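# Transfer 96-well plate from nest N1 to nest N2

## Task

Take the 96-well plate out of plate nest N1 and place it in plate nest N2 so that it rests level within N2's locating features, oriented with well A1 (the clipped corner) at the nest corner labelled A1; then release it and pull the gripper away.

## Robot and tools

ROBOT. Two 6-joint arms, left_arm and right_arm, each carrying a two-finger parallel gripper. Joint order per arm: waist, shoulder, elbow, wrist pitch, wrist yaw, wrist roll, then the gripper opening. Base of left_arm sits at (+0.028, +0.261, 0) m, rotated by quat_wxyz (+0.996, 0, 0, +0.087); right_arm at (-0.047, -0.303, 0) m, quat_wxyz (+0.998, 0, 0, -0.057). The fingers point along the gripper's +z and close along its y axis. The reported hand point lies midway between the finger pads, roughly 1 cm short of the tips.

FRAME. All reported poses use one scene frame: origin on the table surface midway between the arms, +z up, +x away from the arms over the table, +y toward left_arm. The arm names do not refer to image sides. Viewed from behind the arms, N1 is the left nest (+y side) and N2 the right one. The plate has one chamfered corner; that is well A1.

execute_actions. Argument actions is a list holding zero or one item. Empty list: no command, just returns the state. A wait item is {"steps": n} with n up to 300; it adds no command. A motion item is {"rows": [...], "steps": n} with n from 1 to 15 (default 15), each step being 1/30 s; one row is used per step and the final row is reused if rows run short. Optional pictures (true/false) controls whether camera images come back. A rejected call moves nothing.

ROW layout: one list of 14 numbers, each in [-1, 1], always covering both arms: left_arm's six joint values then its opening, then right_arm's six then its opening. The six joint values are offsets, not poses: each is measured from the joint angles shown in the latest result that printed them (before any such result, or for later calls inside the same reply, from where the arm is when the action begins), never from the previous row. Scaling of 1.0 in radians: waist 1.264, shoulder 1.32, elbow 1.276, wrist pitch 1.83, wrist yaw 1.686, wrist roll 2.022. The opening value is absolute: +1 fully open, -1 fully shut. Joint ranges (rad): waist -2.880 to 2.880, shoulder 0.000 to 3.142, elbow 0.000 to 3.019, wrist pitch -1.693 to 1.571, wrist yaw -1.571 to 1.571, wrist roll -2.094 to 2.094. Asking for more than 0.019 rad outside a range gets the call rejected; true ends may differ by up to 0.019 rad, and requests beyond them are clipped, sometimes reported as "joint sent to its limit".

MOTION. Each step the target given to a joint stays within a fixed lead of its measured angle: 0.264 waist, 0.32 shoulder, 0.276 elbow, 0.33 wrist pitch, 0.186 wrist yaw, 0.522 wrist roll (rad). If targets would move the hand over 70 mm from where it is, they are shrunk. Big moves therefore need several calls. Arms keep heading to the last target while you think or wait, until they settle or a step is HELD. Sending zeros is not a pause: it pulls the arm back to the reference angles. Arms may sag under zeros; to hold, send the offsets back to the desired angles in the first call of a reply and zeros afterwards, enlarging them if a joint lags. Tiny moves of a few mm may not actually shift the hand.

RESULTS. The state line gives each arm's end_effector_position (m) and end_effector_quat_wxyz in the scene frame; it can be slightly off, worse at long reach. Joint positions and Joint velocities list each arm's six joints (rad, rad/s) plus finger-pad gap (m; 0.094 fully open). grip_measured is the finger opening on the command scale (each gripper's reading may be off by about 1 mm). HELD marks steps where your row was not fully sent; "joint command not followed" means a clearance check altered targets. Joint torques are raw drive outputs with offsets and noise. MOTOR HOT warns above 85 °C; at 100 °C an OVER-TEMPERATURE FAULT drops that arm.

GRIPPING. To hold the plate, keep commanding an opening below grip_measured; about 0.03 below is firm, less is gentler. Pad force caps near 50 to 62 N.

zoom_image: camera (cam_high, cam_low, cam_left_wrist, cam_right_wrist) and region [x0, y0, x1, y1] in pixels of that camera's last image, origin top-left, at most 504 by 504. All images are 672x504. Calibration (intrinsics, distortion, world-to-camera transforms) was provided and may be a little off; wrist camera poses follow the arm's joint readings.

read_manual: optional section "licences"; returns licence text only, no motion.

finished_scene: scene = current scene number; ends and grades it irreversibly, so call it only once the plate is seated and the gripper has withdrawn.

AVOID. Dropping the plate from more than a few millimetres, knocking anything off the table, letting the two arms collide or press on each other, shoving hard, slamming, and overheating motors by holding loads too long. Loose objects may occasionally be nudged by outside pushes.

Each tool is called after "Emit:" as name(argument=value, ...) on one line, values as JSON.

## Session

Emit:
execute_actions(actions=[])

Scene clock: 0.00 s of 13200.00 s.
left_arm: end_effector_position=(+0.4273, -0.3860, +0.1650) grip_measured=+1.000 end_effector_quat_wxyz=(+0.404, +0.857, +0.123, +0.294) | right_arm: end_effector_position=(+0.4975, -0.6659, +0.3257) grip_measured=+1.000 end_effector_quat_wxyz=(-0.148, +0.642, -0.741, +0.129)
Joint positions: left_arm=[-1.243  1.914  1.439 -0.065 -0.233  1.92   0.094] | right_arm=[-0.533  1.889  2.115 -1.475 -0.232 -2.037  0.094]
Joint velocities: left_arm=[-0.015  0.024  0.002 -0.002 -0.051 -0.037  0.   ] | right_arm=[-0.005 -0.024  0.002 -0.002 -0.051  0.051  0.   ]
Joint torques (N m, as the arm reports them, + toward a larger angle): no reading
Motor temperatures (°C, as the motors report them): left_arm=[24 24 29 22 24 22] | right_arm=[24 26 30 24 23 23]
camera_calibration (this result's frames):
cam_left_wrist: T_world_to_cam=[[0.0208217, 0.649392, -0.760169, 0.367049], [0.307779, 0.719246, 0.622863, 0.0501015], [0.95123, -0.246933, -0.184893, -0.348395], [0, 0, 0, 1]] pos_world=[0.308341, -0.360424, 0.183397]
cam_right_wrist: T_world_to_cam=[[0.9108, -0.146471, 0.385993, -0.674754], [-0.337329, -0.803052, 0.49124, -0.517043], [0.23802, -0.577628, -0.780828, -0.123223], [0, 0, 0, 1]] pos_world=[0.469482, -0.585221, 0.418227]

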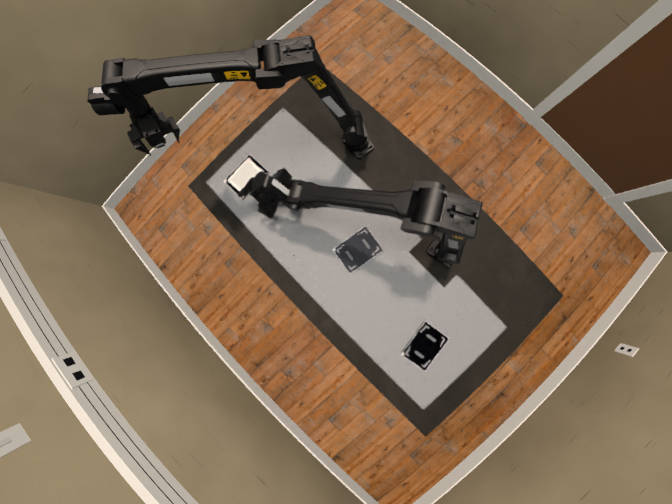

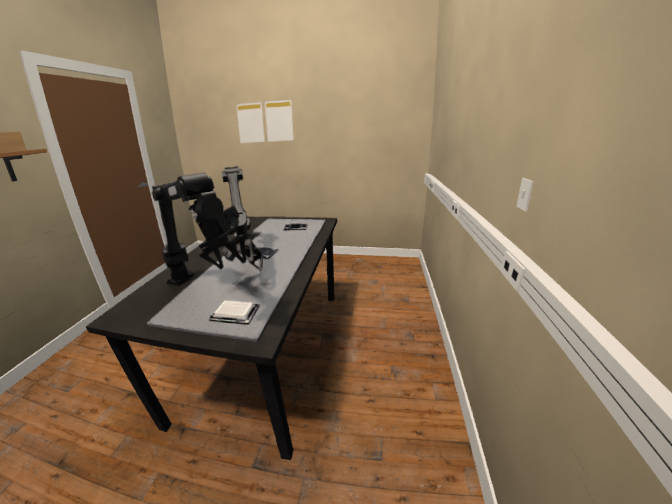

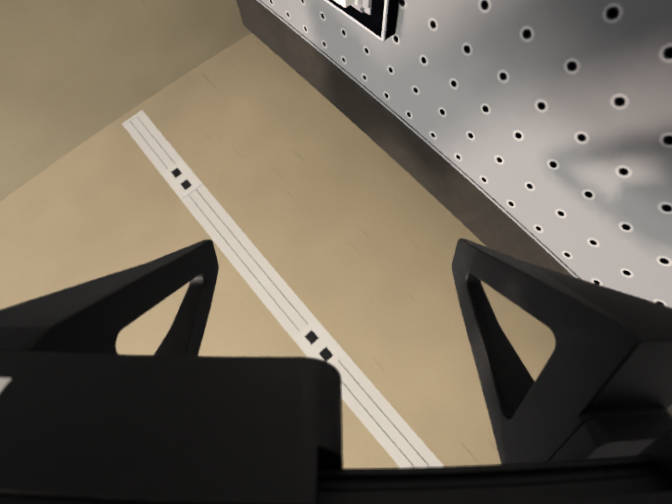

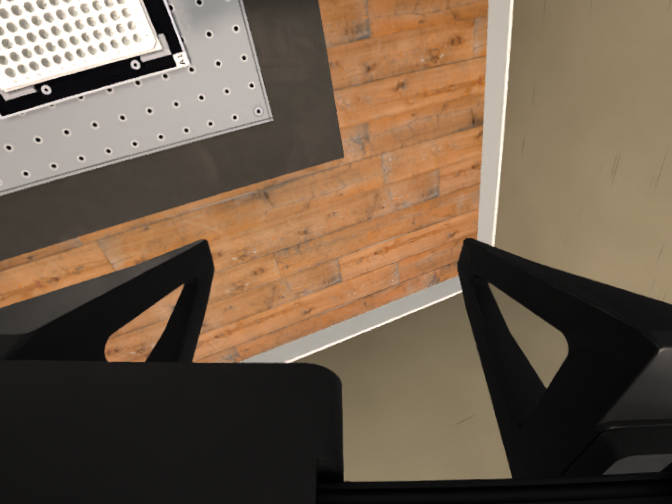

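Emit:
zoom_image(camera="cam_high", region=[215, 145, 285, 210])

Emit:
zoom_image(camera="cam_high", region=[390, 312, 460, 380])

Emit:
zoom_image(camera="cam_high", region=[322, 215, 394, 283])

Emit:
zoom_image(camera="cam_right_wrist", region=[0, 0, 280, 200])

Region (215, 145, 285, 210) of cam_high's 672x504 image, scaled by 7.200, with more detail than that image has; it fills the top 468 rows of this view, and the rest is white.

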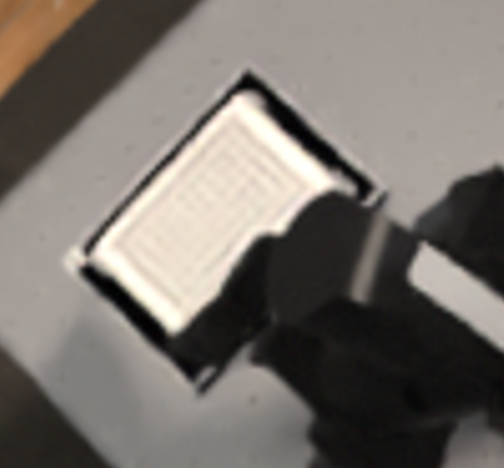

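Region (390, 312, 460, 380) of cam_high's 672x504 image, scaled by 7.200, with more detail than that image has; it fills the top 490 rows of this view, and the rest is white.

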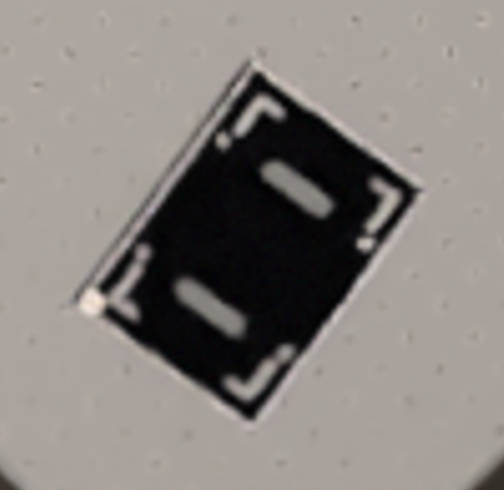

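Region (322, 215, 394, 283) of cam_high's 672x504 image, scaled by 7.000, with more detail than that image has.

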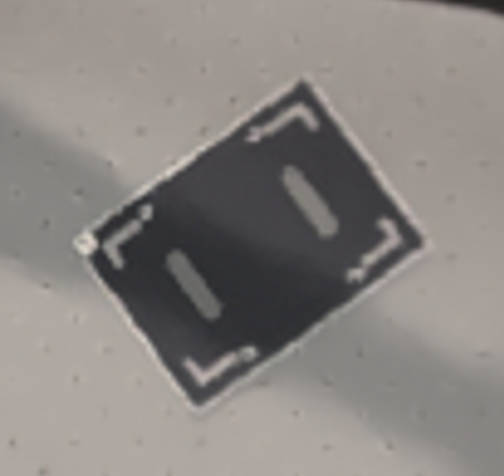

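Region (0, 0, 280, 200) of cam_right_wrist's 672x504 image, scaled by 1.800, with more detail than that image has; it fills the top 360 rows of this view, and the rest is white.

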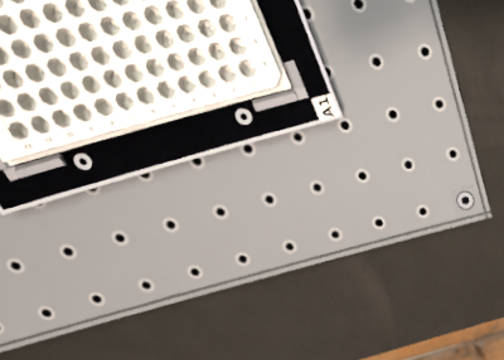

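Emit:
zoom_image(camera="cam_right_wrist", region=[90, 0, 200, 90])

Emit:
zoom_image(camera="cam_right_wrist", region=[0, 30, 110, 125])

Emit:
zoom_image(camera="cam_low", region=[200, 290, 270, 335])

Emit:
zoom_image(camera="cam_left_wrist", region=[300, 0, 430, 60])

Region (90, 0, 200, 90) of cam_right_wrist's 672x504 image, scaled by 4.582, with more detail than that image has; it fills the top 412 rows of this view, and the rest is white.

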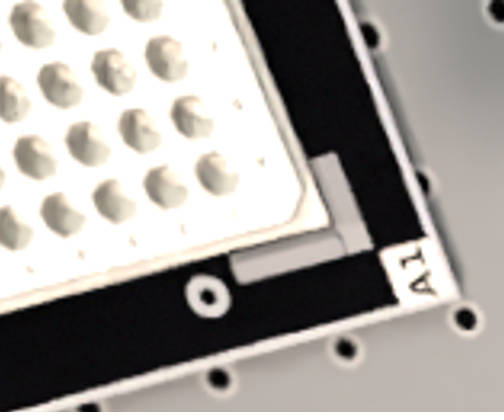

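Region (0, 30, 110, 125) of cam_right_wrist's 672x504 image, scaled by 4.582, with more detail than that image has; it fills the top 435 rows of this view, and the rest is white.

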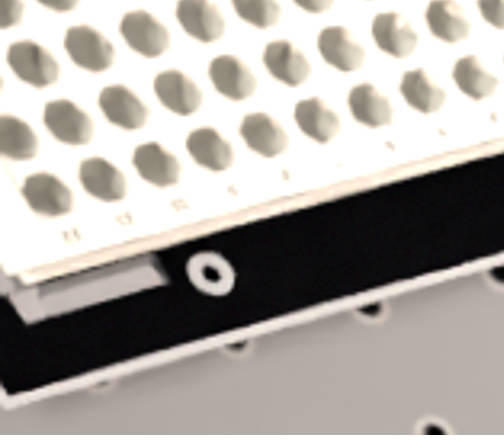

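Region (200, 290, 270, 335) of cam_low's 672x504 image, scaled by 7.200, with more detail than that image has; it fills the top 324 rows of this view, and the rest is white.

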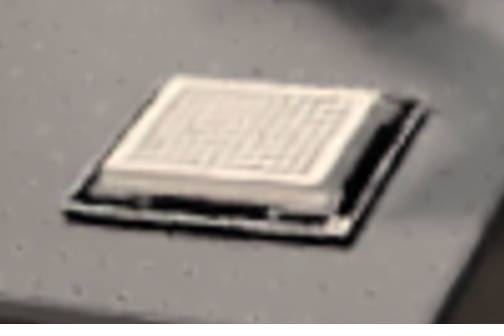

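Region (300, 0, 430, 60) of cam_left_wrist's 672x504 image, scaled by 3.877, with more detail than that image has; it fills the top 233 rows of this view, and the rest is white.

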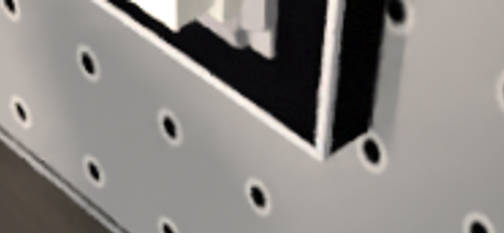

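Emit:
execute_actions(actions=[{"rows": [[0.0016,-0.0009,-0.0005,-0.0013,0.0005,-0.0016,1, 0.0004,-0.0005,-0.0021,0.0007,0.0005,0.0024,1],[0.006,-0.0034,-0.002,-0.0049,0.0018,-0.0063,1, 0.0014,-0.0018,-0.0082,0.0026,0.0018,0.0094,1],[0.0133,-0.0074,-0.0044,-0.0107,0.004,-0.0139,1, 0.0032,-0.004,-0.018,0.0056,0.004,0.0206,1],[0.0231,-0.0129,-0.0076,-0.0186,0.0069,-0.0241,1, 0.0055,-0.0069,-0.0312,0.0098,0.0069,0.0358,1],[0.0352,-0.0196,-0.0116,-0.0283,0.0105,-0.0367,1, 0.0084,-0.0105,-0.0476,0.0149,0.0105,0.0546,1],[0.0494,-0.0276,-0.0163,-0.0398,0.0148,-0.0515,1, 0.0118,-0.0147,-0.0668,0.021,0.0148,0.0766,1],[0.0656,-0.0366,-0.0217,-0.0528,0.0196,-0.0683,1, 0.0156,-0.0196,-0.0887,0.0278,0.0196,0.1017,1],[0.0833,-0.0465,-0.0275,-0.0671,0.0249,-0.0868,1, 0.0198,-0.0249,-0.1127,0.0354,0.0249,0.1293,1],[0.1026,-0.0572,-0.0339,-0.0826,0.0307,-0.1069,1, 0.0244,-0.0306,-0.1388,0.0435,0.0307,0.1592,1],[0.1232,-0.0687,-0.0407,-0.0992,0.0368,-0.1284,1, 0.0293,-0.0367,-0.1666,0.0523,0.0368,0.1911,1],[0.1448,-0.0808,-0.0479,-0.1166,0.0433,-0.1509,1, 0.0344,-0.0432,-0.1959,0.0614,0.0433,0.2246,1],[0.1672,-0.0933,-0.0553,-0.1346,0.05,-0.1742,1, 0.0398,-0.0499,-0.2262,0.071,0.05,0.2594,1],[0.1903,-0.1062,-0.0629,-0.1532,0.0569,-0.1983,1, 0.0453,-0.0568,-0.2574,0.0808,0.0569,0.2952,1],[0.2138,-0.1193,-0.0707,-0.1721,0.0639,-0.2228,1, 0.0509,-0.0638,-0.2892,0.0907,0.0639,0.3317,1],[0.2375,-0.1325,-0.0785,-0.1913,0.071,-0.2475,1, 0.0565,-0.0709,-0.3213,0.1008,0.071,0.3685,1]], "steps": 15}], pictures=false)

Emit:
execute_actions(actions=[{"rows": [[0.0838,-0.0573,-0.0259,-0.0611,0.0311,-0.1338,1, 0.0247,-0.0306,-0.1071,0.0341,0.0311,0.1989,1],[0.1072,-0.0703,-0.0336,-0.08,0.0381,-0.1582,1, 0.0302,-0.0376,-0.1389,0.044,0.0381,0.2353,1],[0.1303,-0.0832,-0.0412,-0.0986,0.045,-0.1823,1, 0.0357,-0.0445,-0.1701,0.0538,0.045,0.2711,1],[0.1527,-0.0957,-0.0486,-0.1167,0.0517,-0.2056,1, 0.0411,-0.0512,-0.2004,0.0634,0.0517,0.3059,1],[0.1743,-0.1078,-0.0558,-0.1341,0.0582,-0.2281,1, 0.0462,-0.0576,-0.2297,0.0725,0.0582,0.3394,1],[0.1949,-0.1193,-0.0626,-0.1506,0.0643,-0.2496,1, 0.0511,-0.0637,-0.2575,0.0813,0.0643,0.3713,1],[0.2142,-0.13,-0.069,-0.1662,0.0701,-0.2697,1, 0.0557,-0.0695,-0.2836,0.0894,0.0701,0.4012,1],[0.232,-0.1399,-0.0748,-0.1805,0.0754,-0.2882,1, 0.0599,-0.0748,-0.3076,0.097,0.0754,0.4288,1],[0.2481,-0.1489,-0.0802,-0.1935,0.0802,-0.305,1, 0.0637,-0.0796,-0.3295,0.1038,0.0802,0.4539,1],[0.2623,-0.1569,-0.0849,-0.2049,0.0845,-0.3198,1, 0.0671,-0.0838,-0.3487,0.1099,0.0845,0.4759,1],[0.2744,-0.1636,-0.0889,-0.2147,0.0881,-0.3324,1, 0.07,-0.0875,-0.3651,0.115,0.0881,0.4947,1],[0.2842,-0.1691,-0.0921,-0.2225,0.091,-0.3426,1, 0.0723,-0.0904,-0.3783,0.1192,0.091,0.5099,1],[0.2915,-0.1731,-0.0945,-0.2284,0.0932,-0.3502,1, 0.0741,-0.0926,-0.3881,0.1222,0.0932,0.5211,1],[0.2959,-0.1756,-0.096,-0.232,0.0945,-0.3549,1, 0.0751,-0.0939,-0.3942,0.1241,0.0945,0.5281,1],[0.2975,-0.1765,-0.0965,-0.2333,0.095,-0.3565,1, 0.0755,-0.0944,-0.3963,0.1248,0.095,0.5305,1]], "steps": 15}], pictures=false)

Emit:
execute_actions(actions=[{"steps": 18}])

Scene clock: 54.03 s of 13200.00 s.
left_arm: end_effector_position=(+0.5019, -0.2512, +0.1616) grip_measured=+1.000 end_effector_quat_wxyz=(+0.349, +0.857, +0.319, +0.205) | right_arm: end_effector_position=(+0.4626, -0.6356, +0.2149) grip_measured=+1.000 end_effector_quat_wxyz=(+0.095, -0.460, +0.881, -0.048)
Joint positions: left_arm=[-1.029  1.79   1.363 -0.318 -0.128  1.629  0.094] | right_arm=[-0.497  1.831  1.77  -1.336 -0.124 -1.564  0.094]
Joint velocities: left_arm=[ 1.001 -0.493 -0.242 -0.93   0.286 -1.106  0.   ] | right_arm=[ 0.249 -0.21  -1.17   0.535  0.286  1.824  0.   ]
Joint torques (N m, as the arm reports them, + toward a larger angle): left_arm=[ -0.04 -18.14   9.85   1.12   0.16  -0.16] | right_arm=[  2.1  -16.59   9.     0.36  -0.23   0.13]
Motor temperatures (°C, as the motors report them): left_arm=[24 26 34 22 24 22] | right_arm=[24 28 35 24 23 23]
Steps of this call (steps 1 to 90: nothing new was sent; then 50.53 s passed at rest; steps 91 to 105: all 15 steps of this action). Readings (joint positions):
91: left_arm=[-1.243 1.914 1.439 -0.065 -0.233 1.920] | right_arm=[-0.533 1.889 2.115 -1.475 -0.232 -2.037]
92: left_arm=[-1.243 1.914 1.439 -0.065 -0.233 1.920] | right_arm=[-0.533 1.889 2.113 -1.475 -0.232 -2.035]
94: left_arm=[-1.241 1.913 1.438 -0.069 -0.227 1.912] | right_arm=[-0.533 1.887 2.101 -1.473 -0.227 -2.020]
98: left_arm=[-1.211 1.888 1.419 -0.128 -0.198 1.850] | right_arm=[-0.532 1.873 2.021 -1.444 -0.199 -1.924]
105: the state above

Scene clock: 54.53 s of 13200.00 s.
left_arm: end_effector_position=(+0.5382, -0.0065, +0.1884) grip_measured=+1.000 end_effector_quat_wxyz=(+0.268, +0.653, +0.706, +0.060) | right_arm: end_effector_position=(+0.3666, -0.5511, +0.0722) grip_measured=+1.000 end_effector_quat_wxyz=(-0.025, -0.053, +0.998, -0.003)
Joint positions: left_arm=[-0.648  1.55   1.249 -0.714  0.026  1.01   0.094] | right_arm=[-0.413  1.739  1.263 -1.134  0.033 -0.633  0.094]
Joint velocities: left_arm=[ 0.142 -0.083 -0.071 -0.256  0.11  -0.593  0.   ] | right_arm=[ 0.034 -0.122 -0.252  0.1    0.022  0.916  0.   ]
Joint torques (N m, as the arm reports them, + toward a larger angle): left_arm=[ -2.56 -12.85  10.27   0.76   0.45  -0.14] | right_arm=[  1.23 -14.32   8.74   0.48   0.     0.07]
Motor temperatures (°C, as the motors report them): left_arm=[24 26 34 22 24 22] | right_arm=[24 28 35 24 23 23]
Steps of this call (steps 1 to 15: all 15 steps of this action). Readings (joint positions):
1: left_arm=[-0.993 1.771 1.354 -0.350 -0.102 1.581] | right_arm=[-0.489 1.823 1.724 -1.317 -0.098 -1.490]
2: left_arm=[-0.956 1.751 1.343 -0.383 -0.081 1.531] | right_arm=[-0.479 1.813 1.675 -1.298 -0.077 -1.414]
4: left_arm=[-0.883 1.707 1.322 -0.450 -0.054 1.432] | right_arm=[-0.464 1.797 1.580 -1.265 -0.049 -1.264]
8: left_arm=[-0.756 1.627 1.289 -0.575 -0.014 1.245] | right_arm=[-0.438 1.776 1.421 -1.202 -0.007 -0.983]
15: the state above

Scene clock: 55.13 s of 13200.00 s.
left_arm: end_effector_position=(+0.5338, -0.0031, +0.1842) grip_measured=+1.000 end_effector_quat_wxyz=(+0.261, +0.623, +0.736, +0.045) | right_arm: end_effector_position=(+0.3679, -0.5511, +0.0780) grip_measured=+1.000 end_effector_quat_wxyz=(-0.015, +0.011, +1.000, -0.011)
Joint positions: left_arm=[-0.646  1.549  1.243 -0.729  0.029  0.924  0.094] | right_arm=[-0.411  1.72   1.256 -1.121  0.034 -0.503  0.094]
Joint velocities: left_arm=[-0.005  0.005 -0.007 -0.007 -0.051 -0.095  0.   ] | right_arm=[-0.024 -0.015  0.002  0.002 -0.051  0.037  0.   ]
Joint torques (N m, as the arm reports them, + toward a larger angle): left_arm=[ -1.56 -13.55  10.44   0.65   0.36  -0.16] | right_arm=[  1.11 -13.12   8.13   0.44   0.03   0.1 ]
Motor temperatures (°C, as the motors report them): left_arm=[24 26 34 22 24 22] | right_arm=[24 28 35 24 23 23]
Steps of this call (steps 1 to 18: the robot went on to your last target). Readings (joint positions):
1: left_arm=[-0.645 1.549 1.247 -0.721 0.027 0.992] | right_arm=[-0.412 1.736 1.258 -1.131 0.033 -0.606]
2: left_arm=[-0.644 1.549 1.246 -0.724 0.028 0.978] | right_arm=[-0.411 1.733 1.256 -1.129 0.034 -0.585]
4: left_arm=[-0.645 1.549 1.243 -0.727 0.029 0.958] | right_arm=[-0.411 1.729 1.256 -1.124 0.034 -0.555]
8: left_arm=[-0.646 1.549 1.243 -0.729 0.029 0.937] | right_arm=[-0.411 1.721 1.256 -1.121 0.034 -0.523]
18: the state above
camera_calibration (this result's frames):
cam_left_wrist: T_world_to_cam=[[-0.897094, -0.218652, -0.383944, 0.548719], [-0.320418, 0.92027, 0.22458, 0.13935], [0.304228, 0.324492, -0.895629, 0.126447], [0, 0, 0, 1]] pos_world=[0.498434, -0.0492922, 0.292632]
cam_right_wrist: T_world_to_cam=[[-0.0255576, -0.999249, 0.0291336, -0.541931], [-0.795543, 0.037978, 0.604706, 0.276312], [-0.605358, -0.00772214, -0.795916, 0.406072], [0, 0, 0, 1]] pos_world=[0.451787, -0.548882, 0.171899]

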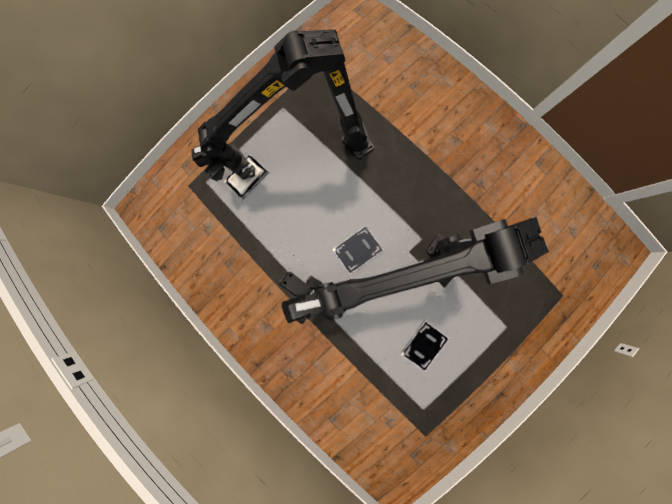

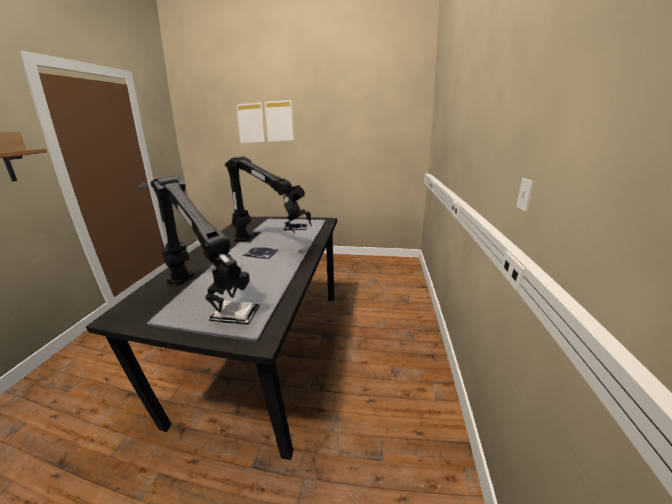

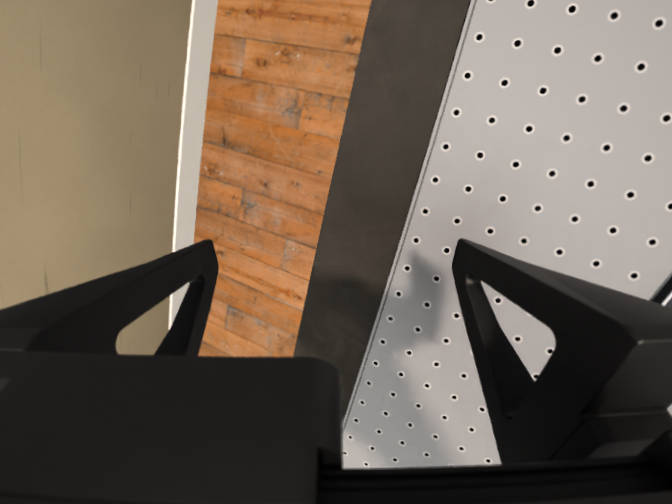

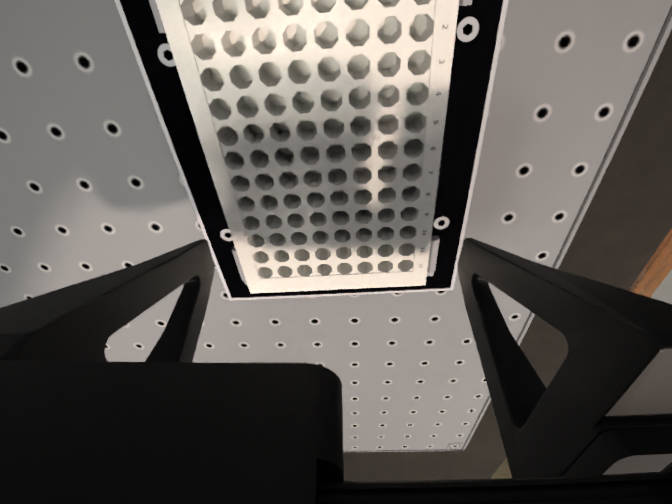

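Emit:
zoom_image(camera="cam_right_wrist", region=[120, 0, 520, 130])

Emit:
zoom_image(camera="cam_right_wrist", region=[190, 180, 490, 310])

Region (120, 0, 520, 130) of cam_right_wrist's 672x504 image, scaled by 1.260, with more detail than that image has; it fills the top 164 rows of this view, and the rest is white.

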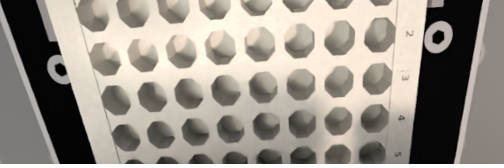

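Region (190, 180, 490, 310) of cam_right_wrist's 672x504 image, scaled by 1.680, with more detail than that image has; it fills the top 218 rows of this view, and the rest is white.

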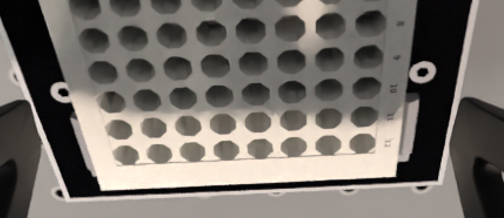

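Emit:
execute_actions(actions=[{"rows": [[0.002,-0.002,-0.0019,-0.0037,-0.0002,-0.0034,1, 0.0085,-0.006,0.002,0.0076,-0.0006,-0.0009,1],[0.0077,-0.0075,-0.0072,-0.0143,-0.0009,-0.0131,1, 0.0098,-0.001,0.002,0.012,-0.0022,-0.0033,1],[0.0164,-0.0161,-0.0153,-0.0305,-0.0019,-0.0281,1, 0.0117,0.004,0.002,0.0184,-0.0046,-0.0069,1],[0.0277,-0.0271,-0.0258,-0.0515,-0.0032,-0.0474,1, 0.0141,0.008,0.002,0.0262,-0.0075,-0.0113,1],[0.041,-0.0401,-0.0382,-0.0761,-0.0048,-0.07,1, 0.0167,0.0087,0.002,0.0347,-0.0107,-0.016,1],[0.0556,-0.0544,-0.0518,-0.1033,-0.0065,-0.095,1, 0.0192,0.0108,0.002,0.0432,-0.0139,-0.0207,1],[0.0711,-0.0695,-0.0663,-0.132,-0.0083,-0.1215,1, 0.0216,0.0139,0.002,0.051,-0.0168,-0.0251,1],[0.0869,-0.085,-0.081,-0.1614,-0.0101,-0.1485,1, 0.0235,0.0178,0.002,0.0574,-0.0192,-0.0287,1],[0.1024,-0.1001,-0.0955,-0.1901,-0.0119,-0.175,1, 0.0248,0.022,0.002,0.0618,-0.0208,-0.0311,1],[0.117,-0.1144,-0.1091,-0.2173,-0.0136,-0.2,1, 0.0253,0.0264,0.002,0.0634,-0.0214,-0.032,1],[0.1303,-0.1274,-0.1215,-0.2419,-0.0152,-0.2226,1, 0.0253,0.0306,0.002,0.0634,-0.0214,-0.032,1],[0.1416,-0.1384,-0.132,-0.2629,-0.0165,-0.2419,1, 0.0253,0.0345,0.002,0.0634,-0.0214,-0.032,1],[0.1503,-0.147,-0.1401,-0.2791,-0.0175,-0.2569,1, 0.0253,0.0376,0.002,0.0634,-0.0214,-0.032,1],[0.156,-0.1525,-0.1454,-0.2897,-0.0182,-0.2666,1, 0.0253,0.0397,0.002,0.0634,-0.0214,-0.032,1],[0.158,-0.1545,-0.1473,-0.2934,-0.0184,-0.27,1, 0.0253,0.0404,0.002,0.0634,-0.0214,-0.032,1]], "steps": 15}], pictures=false)

Emit:
execute_actions(actions=[{"steps": 15}])

Scene clock: 87.93 s of 13200.00 s.
left_arm: end_effector_position=(+0.4007, +0.1584, +0.1603) grip_measured=+1.000 end_effector_quat_wxyz=(+0.032, +0.382, +0.924, +0.004) | right_arm: end_effector_position=(+0.3965, -0.5471, +0.0614) grip_measured=+1.000 end_effector_quat_wxyz=(+0.022, -0.025, +0.999, -0.013)
Joint positions: left_arm=[-0.442  1.351  1.061 -1.217 -0.001  0.516  0.094] | right_arm=[-0.387  1.756  1.256 -1.018  0.    -0.551  0.094]
Joint velocities: left_arm=[ 0.347 -0.376 -0.247 -0.676 -0.022 -0.872  0.   ] | right_arm=[-0.005  0.181  0.012  0.002  0.007 -0.095  0.   ]
Joint torques (N m, as the arm reports them, + toward a larger angle): left_arm=[-3.29 -8.34 10.59  0.43  0.19 -0.08] | right_arm=[  0.92 -11.57   7.61   0.48  -0.14  -0.03]
Motor temperatures (°C, as the motors report them): left_arm=[24 25 33 22 24 22] | right_arm=[24 28 33 24 23 23]
Steps of this call (steps 1 to 15: the robot went on to your last target; steps 16 to 90: nothing new was sent; then 29.30 s passed at rest; steps 91 to 105: all 15 steps of this action). Readings (joint positions):
91: left_arm=[-0.646 1.549 1.243 -0.729 0.029 0.922] | right_arm=[-0.411 1.720 1.256 -1.121 0.034 -0.501]
92: left_arm=[-0.646 1.548 1.242 -0.730 0.029 0.921] | right_arm=[-0.411 1.720 1.256 -1.119 0.034 -0.501]
94: left_arm=[-0.642 1.542 1.236 -0.755 0.029 0.901] | right_arm=[-0.411 1.720 1.256 -1.107 0.027 -0.504]
98: left_arm=[-0.598 1.487 1.178 -0.908 0.020 0.790] | right_arm=[-0.404 1.723 1.256 -1.055 0.008 -0.525]
105: the state above

Scene clock: 88.43 s of 13200.00 s.
left_arm: end_effector_position=(+0.3898, +0.1627, +0.1633) grip_measured=+1.000 end_effector_quat_wxyz=(+0.020, +0.325, +0.946, +0.002) | right_arm: end_effector_position=(+0.3956, -0.5464, +0.0533) grip_measured=+1.000 end_effector_quat_wxyz=(+0.015, -0.028, +0.999, -0.009)
Joint positions: left_arm=[-0.439  1.333  1.053 -1.251 -0.001  0.396  0.094] | right_arm=[-0.387  1.773  1.256 -1.018  0.    -0.558  0.094]
Joint velocities: left_arm=[-0.015  0.015  0.002 -0.017 -0.007 -0.022  0.   ] | right_arm=[-0.005 -0.005 -0.007  0.007 -0.022 -0.007  0.   ]
Joint torques (N m, as the arm reports them, + toward a larger angle): left_arm=[-1.52 -8.49 10.04 -0.16  0.16 -0.11] | right_arm=[  1.25 -12.72   7.69   0.57  -0.14  -0.06]
Motor temperatures (°C, as the motors report them): left_arm=[24 25 33 22 24 22] | right_arm=[24 28 33 24 23 23]
Steps of this call (steps 1 to 15: the robot went on to your last target). Readings (joint positions):
1: left_arm=[-0.434 1.340 1.055 -1.235 -0.001 0.490] | right_arm=[-0.387 1.762 1.256 -1.018 0.000 -0.553]
2: left_arm=[-0.431 1.335 1.053 -1.245 -0.001 0.471] | right_arm=[-0.387 1.766 1.256 -1.018 0.000 -0.554]
4: left_arm=[-0.434 1.332 1.053 -1.251 -0.001 0.442] | right_arm=[-0.387 1.772 1.256 -1.018 0.000 -0.556]
8: left_arm=[-0.439 1.333 1.053 -1.251 -0.001 0.412] | right_arm=[-0.387 1.773 1.256 -1.018 0.000 -0.557]
15: the state above
camera_calibration (this result's frames):
cam_left_wrist: T_world_to_cam=[[-0.614163, -0.789148, -0.00699333, 0.368795], [-0.665311, 0.512979, 0.542415, 0.0941035], [-0.424458, 0.337784, -0.840081, 0.370566], [0, 0, 0, 1]] pos_world=[0.446398, 0.117589, 0.262841]
cam_right_wrist: T_world_to_cam=[[0.0521291, -0.998329, 0.0249368, -0.565836], [-0.830218, -0.0294464, 0.55666, 0.292613], [-0.554996, -0.0497212, -0.830366, 0.362201], [0, 0, 0, 1]] pos_world=[0.47345, -0.538265, 0.151983]

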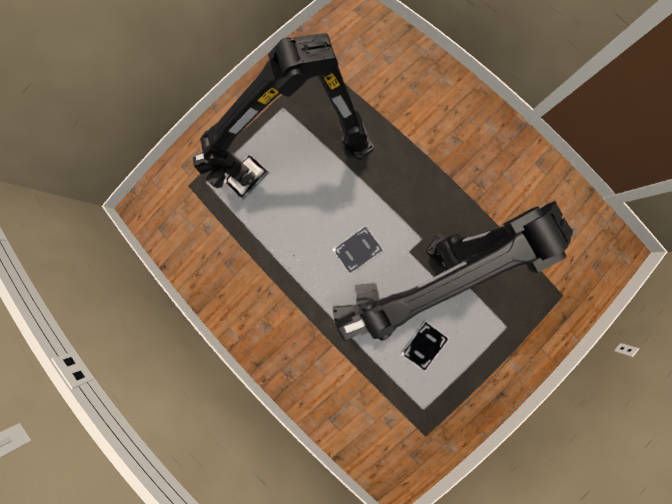

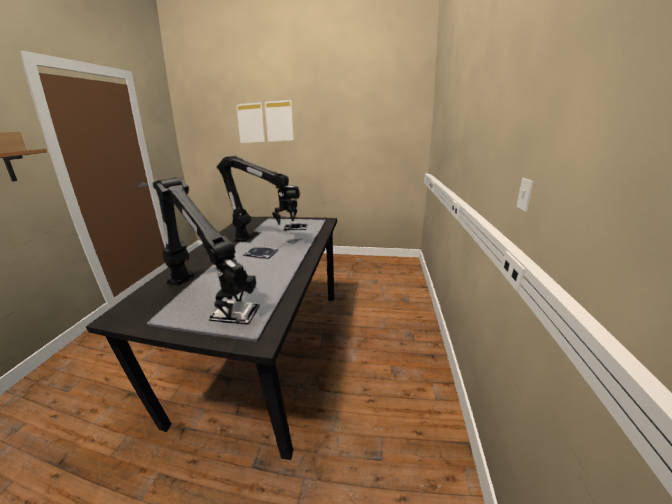

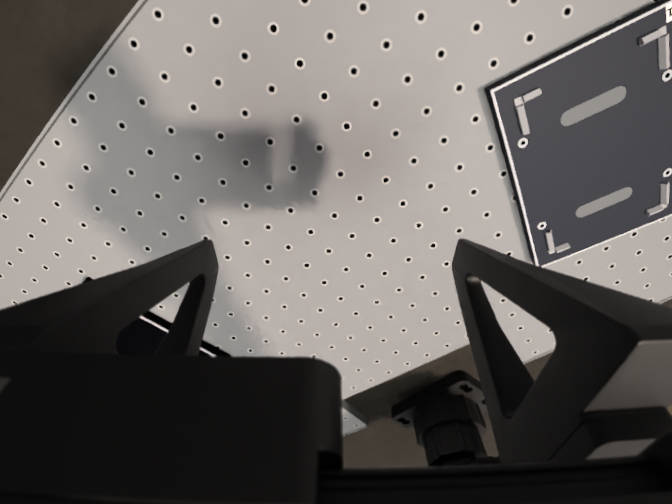

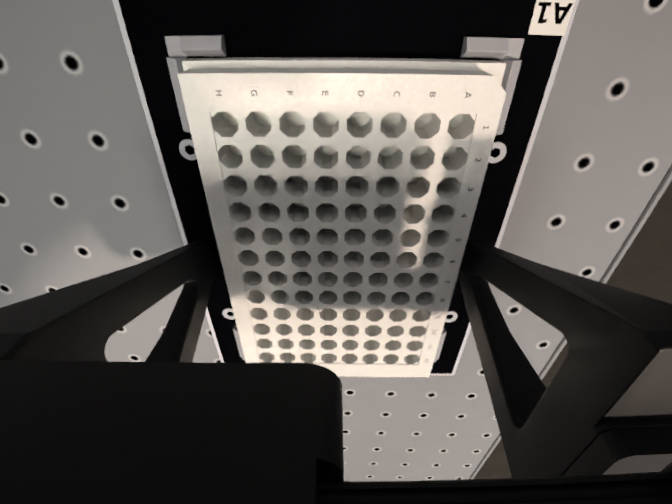

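Emit:
execute_actions(actions=[])

Scene clock: 95.77 s of 13200.00 s.
left_arm: end_effector_position=(+0.3898, +0.1627, +0.1633) grip_measured=+1.000 end_effector_quat_wxyz=(+0.020, +0.323, +0.946, +0.002) | right_arm: end_effector_position=(+0.3956, -0.5464, +0.0533) grip_measured=+1.000 end_effector_quat_wxyz=(+0.015, -0.028, +0.999, -0.009)
Joint positions: left_arm=[-0.439  1.333  1.053 -1.251 -0.001  0.392  0.094] | right_arm=[-0.387  1.773  1.256 -1.018  0.    -0.558  0.094]
Joint velocities: left_arm=[-0.015  0.015 -0.007  0.017  0.037 -0.022  0.   ] | right_arm=[ 0.005 -0.005 -0.002 -0.012 -0.066 -0.022  0.   ]
Joint torques (N m, as the arm reports them, + toward a larger angle): left_arm=[-1.59 -8.46 10.   -0.16  0.16 -0.11] | right_arm=[  0.99 -12.64   7.57   0.52  -0.14  -0.08]
Motor temperatures (°C, as the motors report them): left_arm=[24 25 33 22 24 22] | right_arm=[24 28 33 24 23 23]
Steps of this call (steps 1 to 15: the robot went on to your last target; steps 16 to 90: nothing new was sent; then 4.33 s passed at rest). Readings (joint positions):
1: left_arm=[-0.439 1.333 1.053 -1.251 -0.001 0.395] | right_arm=[-0.387 1.773 1.256 -1.018 0.000 -0.558]
2: left_arm=[-0.439 1.333 1.053 -1.251 -0.001 0.395] | right_arm=[-0.387 1.773 1.256 -1.018 0.000 -0.558]
4: left_arm=[-0.439 1.333 1.053 -1.251 -0.001 0.393] | right_arm=[-0.387 1.773 1.256 -1.018 0.000 -0.558]
8: left_arm=[-0.439 1.333 1.053 -1.251 -0.001 0.393] | right_arm=[-0.387 1.773 1.256 -1.018 0.000 -0.558]
90: the state above
All arms were judged still, so your last target was given up. Only a new action makes them travel on or press farther. Fingers that are still opening or closing keep moving.
camera_calibration (this result's frames):
cam_left_wrist: T_world_to_cam=[[-0.610849, -0.791717, -0.00684281, 0.367897], [-0.667436, 0.510272, 0.542358, 0.0953816], [-0.425902, 0.335866, -0.84012, 0.371447], [0, 0, 0, 1]] pos_world=[0.446591, 0.117843, 0.262847]
cam_right_wrist: T_world_to_cam=[[0.0525098, -0.998309, 0.0249483, -0.565976], [-0.830203, -0.0297563, 0.556666, 0.292438], [-0.554982, -0.0499426, -0.830362, 0.362075], [0, 0, 0, 1]] pos_world=[0.473447, -0.538234, 0.151983]

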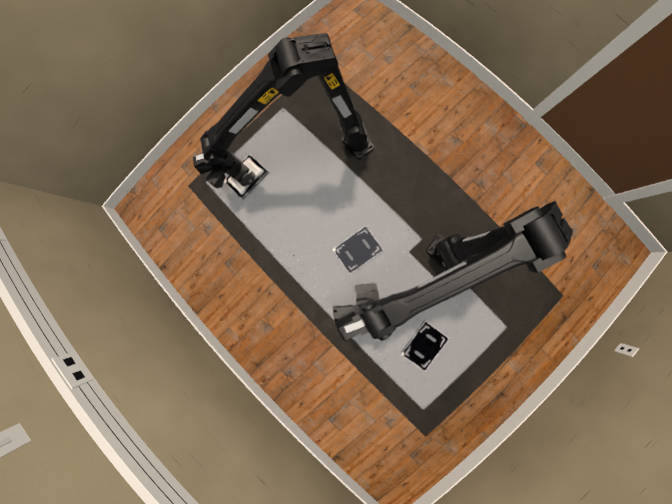

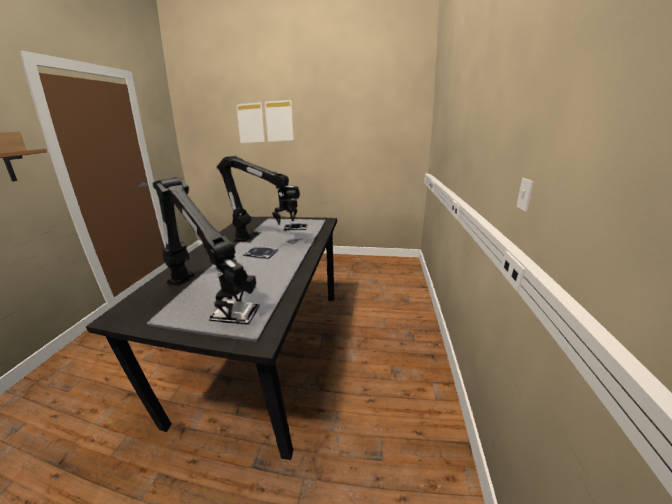

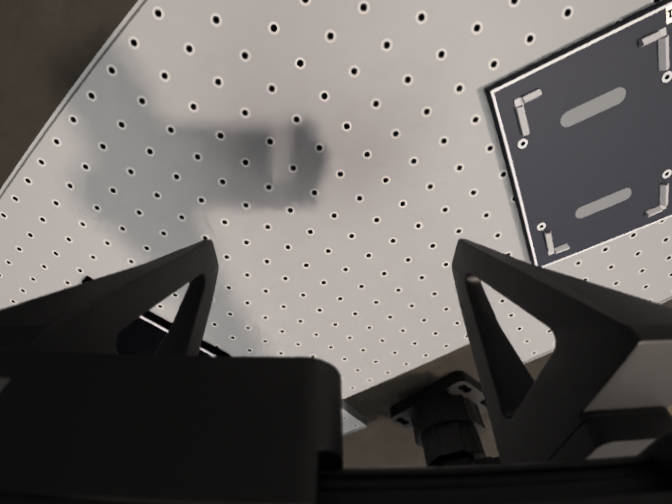

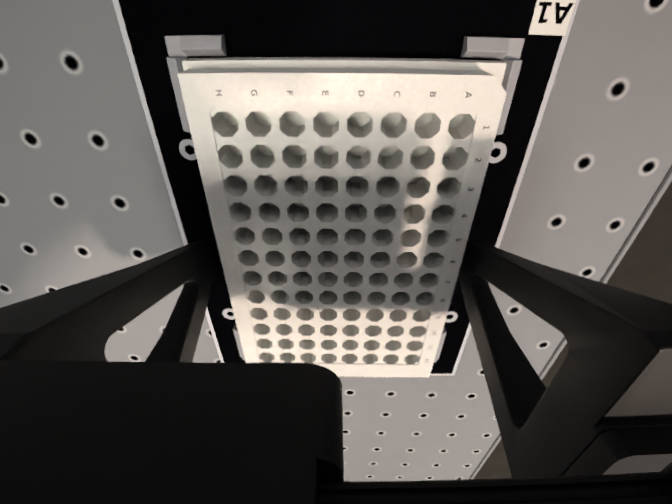

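Emit:
zoom_image(camera="cam_right_wrist", region=[150, 190, 530, 330])

Region (150, 190, 530, 330) of cam_right_wrist's 672x504 image, scaled by 1.326, with more detail than that image has; it fills the top 186 rows of this view, and the rest is white.

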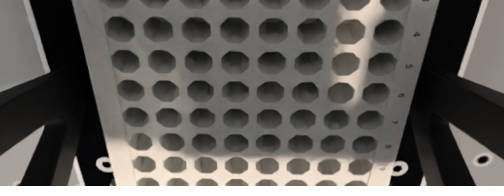

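Emit:
execute_actions(actions=[{"rows": [[0.0022,0.003,0.01,0,0,0,1, -0.001,-0.001,0,0,0,0,1],[0.0084,0.003,0.01,0,0,0,1, -0.002,-0.003,0,0,0,0,1],[0.0185,0.003,0.01,0,0,0,1, -0.003,-0.005,0,0,0,0,1],[0.0321,0.003,0.01,0,0,0,1, -0.005,-0.007,0,0,0,0,1],[0.049,0.003,0.01,0,0,0,1, -0.006,-0.008,0,0,0,0,1],[0.0687,0.003,0.01,0,0,0,1, -0.007,-0.009,0,0,0,0,1],[0.0912,0.003,0.01,0,0,0,1, -0.008,-0.01,0,0,0,0,1],[0.1159,0.003,0.01,0,0,0,1, -0.009,-0.011,0,0,0,0,1],[0.1427,0.003,0.01,0,0,0,1, -0.0095,-0.012,0,0,0,0,1],[0.1713,0.003,0.01,0,0,0,1, -0.01,-0.0127,0,0,0,0,1],[0.2013,0.003,0.01,0,0,0,1, -0.0105,-0.0133,0,0,0,0,1],[0.2325,0.003,0.01,0,0,0,1, -0.011,-0.0138,0,0,0,0,1],[0.2646,0.003,0.01,0,0,0,1, -0.011,-0.0142,0,0,0,0,1],[0.2973,0.003,0.01,0,0,0,1, -0.011,-0.0144,0,0,0,0,1],[0.3303,0.003,0.01,0,0,0,1, -0.011,-0.0144,0,0,0,0,1]], "steps": 15}], pictures=false)

Emit:
execute_actions(actions=[{"rows": [[0.106,0.003,0.01,0,0,0,1, -0.004,-0.006,0,0,0,0,0.99],[0.1387,0.003,0.01,0,0,0,1, -0.004,-0.006,0,0,0,0,0.98],[0.1708,0.003,0.01,0,0,0,1, -0.004,-0.006,0,0,0,0,0.97],[0.202,0.003,0.01,0,0,0,1, -0.004,-0.006,0,0,0,0,0.96],[0.232,0.003,0.01,0,0,0,1, -0.004,-0.006,0,0,0,0,0.95],[0.2606,0.003,0.01,0,0,0,1, -0.004,-0.006,0,0,0,0,0.94],[0.2874,0.003,0.01,0,0,0,1, -0.004,-0.006,0,0,0,0,0.93],[0.3121,0.003,0.01,0,0,0,1, -0.004,-0.006,0,0,0,0,0.92],[0.3346,0.003,0.01,0,0,0,1, -0.004,-0.006,0,0,0,0,0.91],[0.3544,0.003,0.01,0,0,0,1, -0.004,-0.006,0,0,0,0,0.9],[0.3712,0.003,0.01,0,0,0,1, -0.004,-0.006,0,0,0,0,0.9],[0.3848,0.003,0.01,0,0,0,1, -0.004,-0.006,0,0,0,0,0.9],[0.3949,0.003,0.01,0,0,0,1, -0.004,-0.006,0,0,0,0,0.9],[0.4011,0.003,0.01,0,0,0,1, -0.004,-0.006,0,0,0,0,0.9],[0.4033,0.003,0.01,0,0,0,1, -0.004,-0.006,0,0,0,0,0.9]], "steps": 15}])

Scene clock: 111.43 s of 13200.00 s.
left_arm: end_effector_position=(+0.4019, +0.2895, +0.1633) grip_measured=+1.000 end_effector_quat_wxyz=(+0.019, +0.158, +0.987, +0.005) | right_arm: end_effector_position=(+0.3955, -0.5466, +0.0533) grip_measured=+1.000 end_effector_quat_wxyz=(+0.015, -0.028, +0.999, -0.009)
Joint positions: left_arm=[-0.098  1.333  1.053 -1.251 -0.001  0.392  0.094] | right_arm=[-0.387  1.773  1.256 -1.018  0.    -0.558  0.094]
Joint velocities: left_arm=[ 1.275 -0.005 -0.007  0.002  0.022  0.007  0.   ] | right_arm=[-0.015 -0.015 -0.032  0.012  0.022  0.066  0.   ]
Joint torques (N m, as the arm reports them, + toward a larger angle): left_arm=[-0.82 -9.18 10.95  0.41  0.16  0.05] | right_arm=[ -0.9  -13.97   7.39   0.03  -0.07   0.03]
Motor temperatures (°C, as the motors report them): left_arm=[24 25 33 22 24 22] | right_arm=[24 28 33 24 23 23]
Steps of this call (steps 1 to 90: nothing new was sent; then 12.17 s passed at rest; steps 91 to 105: all 15 steps of this action). Readings (joint positions):
91: left_arm=[-0.439 1.333 1.053 -1.251 -0.001 0.392] | right_arm=[-0.387 1.773 1.256 -1.018 0.000 -0.558]
92: left_arm=[-0.439 1.333 1.053 -1.251 -0.001 0.392] | right_arm=[-0.387 1.773 1.256 -1.018 0.000 -0.558]
94: left_arm=[-0.434 1.333 1.053 -1.251 -0.001 0.392] | right_arm=[-0.387 1.773 1.256 -1.018 0.000 -0.558]
98: left_arm=[-0.369 1.333 1.053 -1.251 -0.001 0.392] | right_arm=[-0.387 1.773 1.256 -1.018 0.000 -0.558]
105: the state above

Scene clock: 111.93 s of 13200.00 s.
left_arm: end_effector_position=(+0.3411, +0.4680, +0.1633) grip_measured=+1.000 end_effector_quat_wxyz=(+0.017, -0.095, +0.995, +0.010) | right_arm: end_effector_position=(+0.3955, -0.5466, +0.0533) grip_measured=+0.902 end_effector_quat_wxyz=(+0.015, -0.028, +0.999, -0.009)
Joint positions: left_arm=[ 0.409  1.333  1.053 -1.251 -0.001  0.392  0.094] | right_arm=[-0.387  1.773  1.256 -1.018  0.    -0.558  0.089]
Joint velocities: left_arm=[ 0.278 -0.024 -0.007  0.002  0.051 -0.066  0.   ] | right_arm=[-0.015  0.005 -0.002 -0.002  0.007  0.081 -0.001]
Joint torques (N m, as the arm reports them, + toward a larger angle): left_arm=[-2.07 -9.12 10.93  0.41  0.17  0.04] | right_arm=[ -0.15 -13.09   7.37   0.01  -0.07   0.03]
Motor temperatures (°C, as the motors report them): left_arm=[24 25 33 22 24 22] | right_arm=[24 28 33 24 23 23]
Steps of this call (steps 1 to 15: all 15 steps of this action). Readings (joint positions):
1: left_arm=[-0.053 1.333 1.053 -1.251 -0.001 0.392] | right_arm=[-0.387 1.773 1.256 -1.018 0.000 -0.558]
2: left_arm=[-0.008 1.333 1.053 -1.251 -0.001 0.392] | right_arm=[-0.387 1.773 1.256 -1.018 0.000 -0.558]
4: left_arm=[0.085 1.333 1.053 -1.251 -0.001 0.392] | right_arm=[-0.387 1.773 1.256 -1.018 0.000 -0.558]
8: left_arm=[0.247 1.333 1.053 -1.251 -0.001 0.392] | right_arm=[-0.387 1.773 1.256 -1.018 0.000 -0.558]
15: the state above
camera_calibration (this result's frames):
cam_left_wrist: T_world_to_cam=[[0.190444, -0.981677, -0.00649049, 0.395327], [-0.82417, -0.163473, 0.542237, 0.275893], [-0.533362, -0.0979162, -0.840201, 0.487848], [0, 0, 0, 1]] pos_world=[0.412295, 0.480952, 0.262857]
cam_right_wrist: T_world_to_cam=[[0.052129, -0.998329, 0.0249483, -0.566], [-0.830214, -0.0294396, 0.556666, 0.292533], [-0.555001, -0.0497309, -0.830362, 0.362138], [0, 0, 0, 1]] pos_world=[0.473358, -0.538433, 0.151983]

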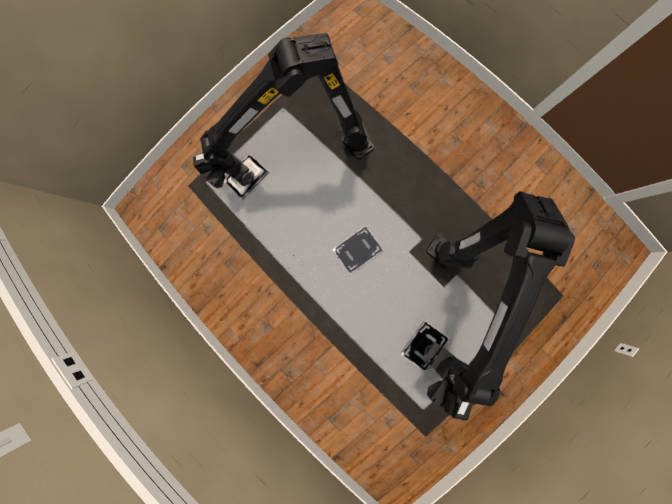

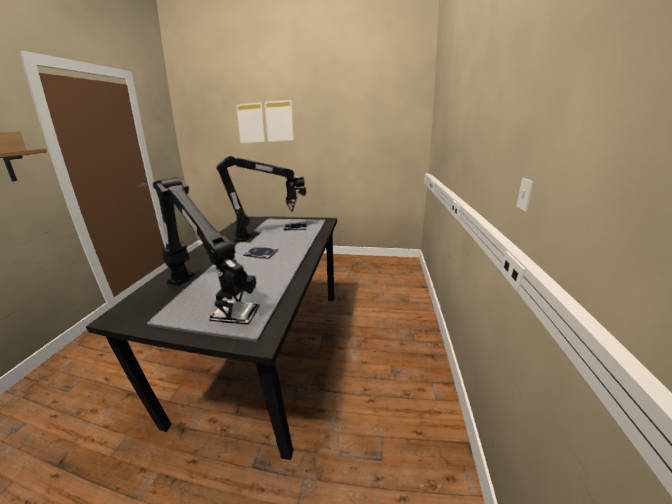

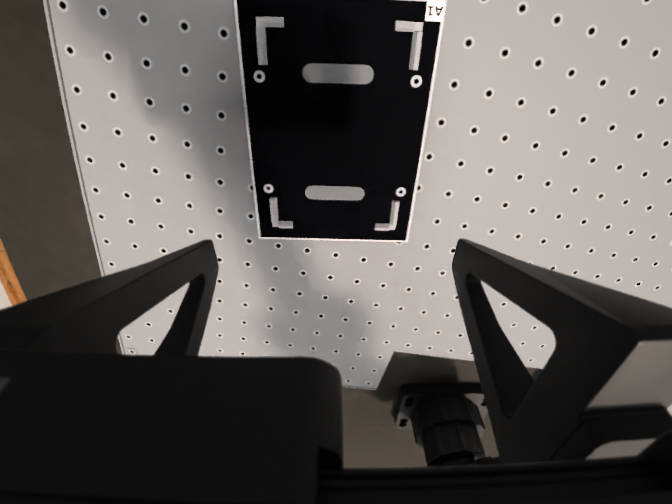

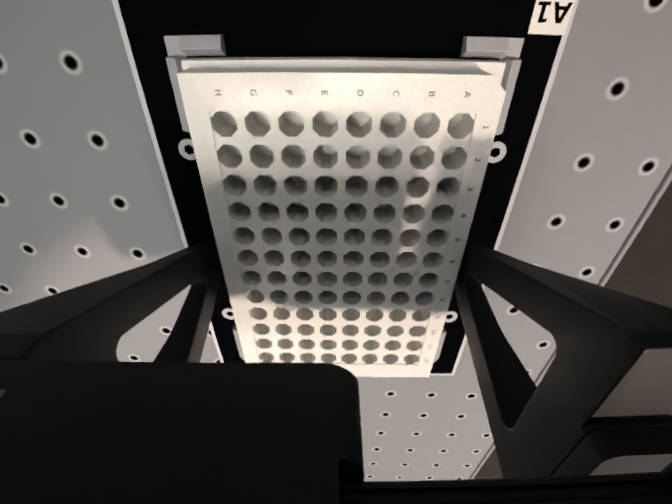

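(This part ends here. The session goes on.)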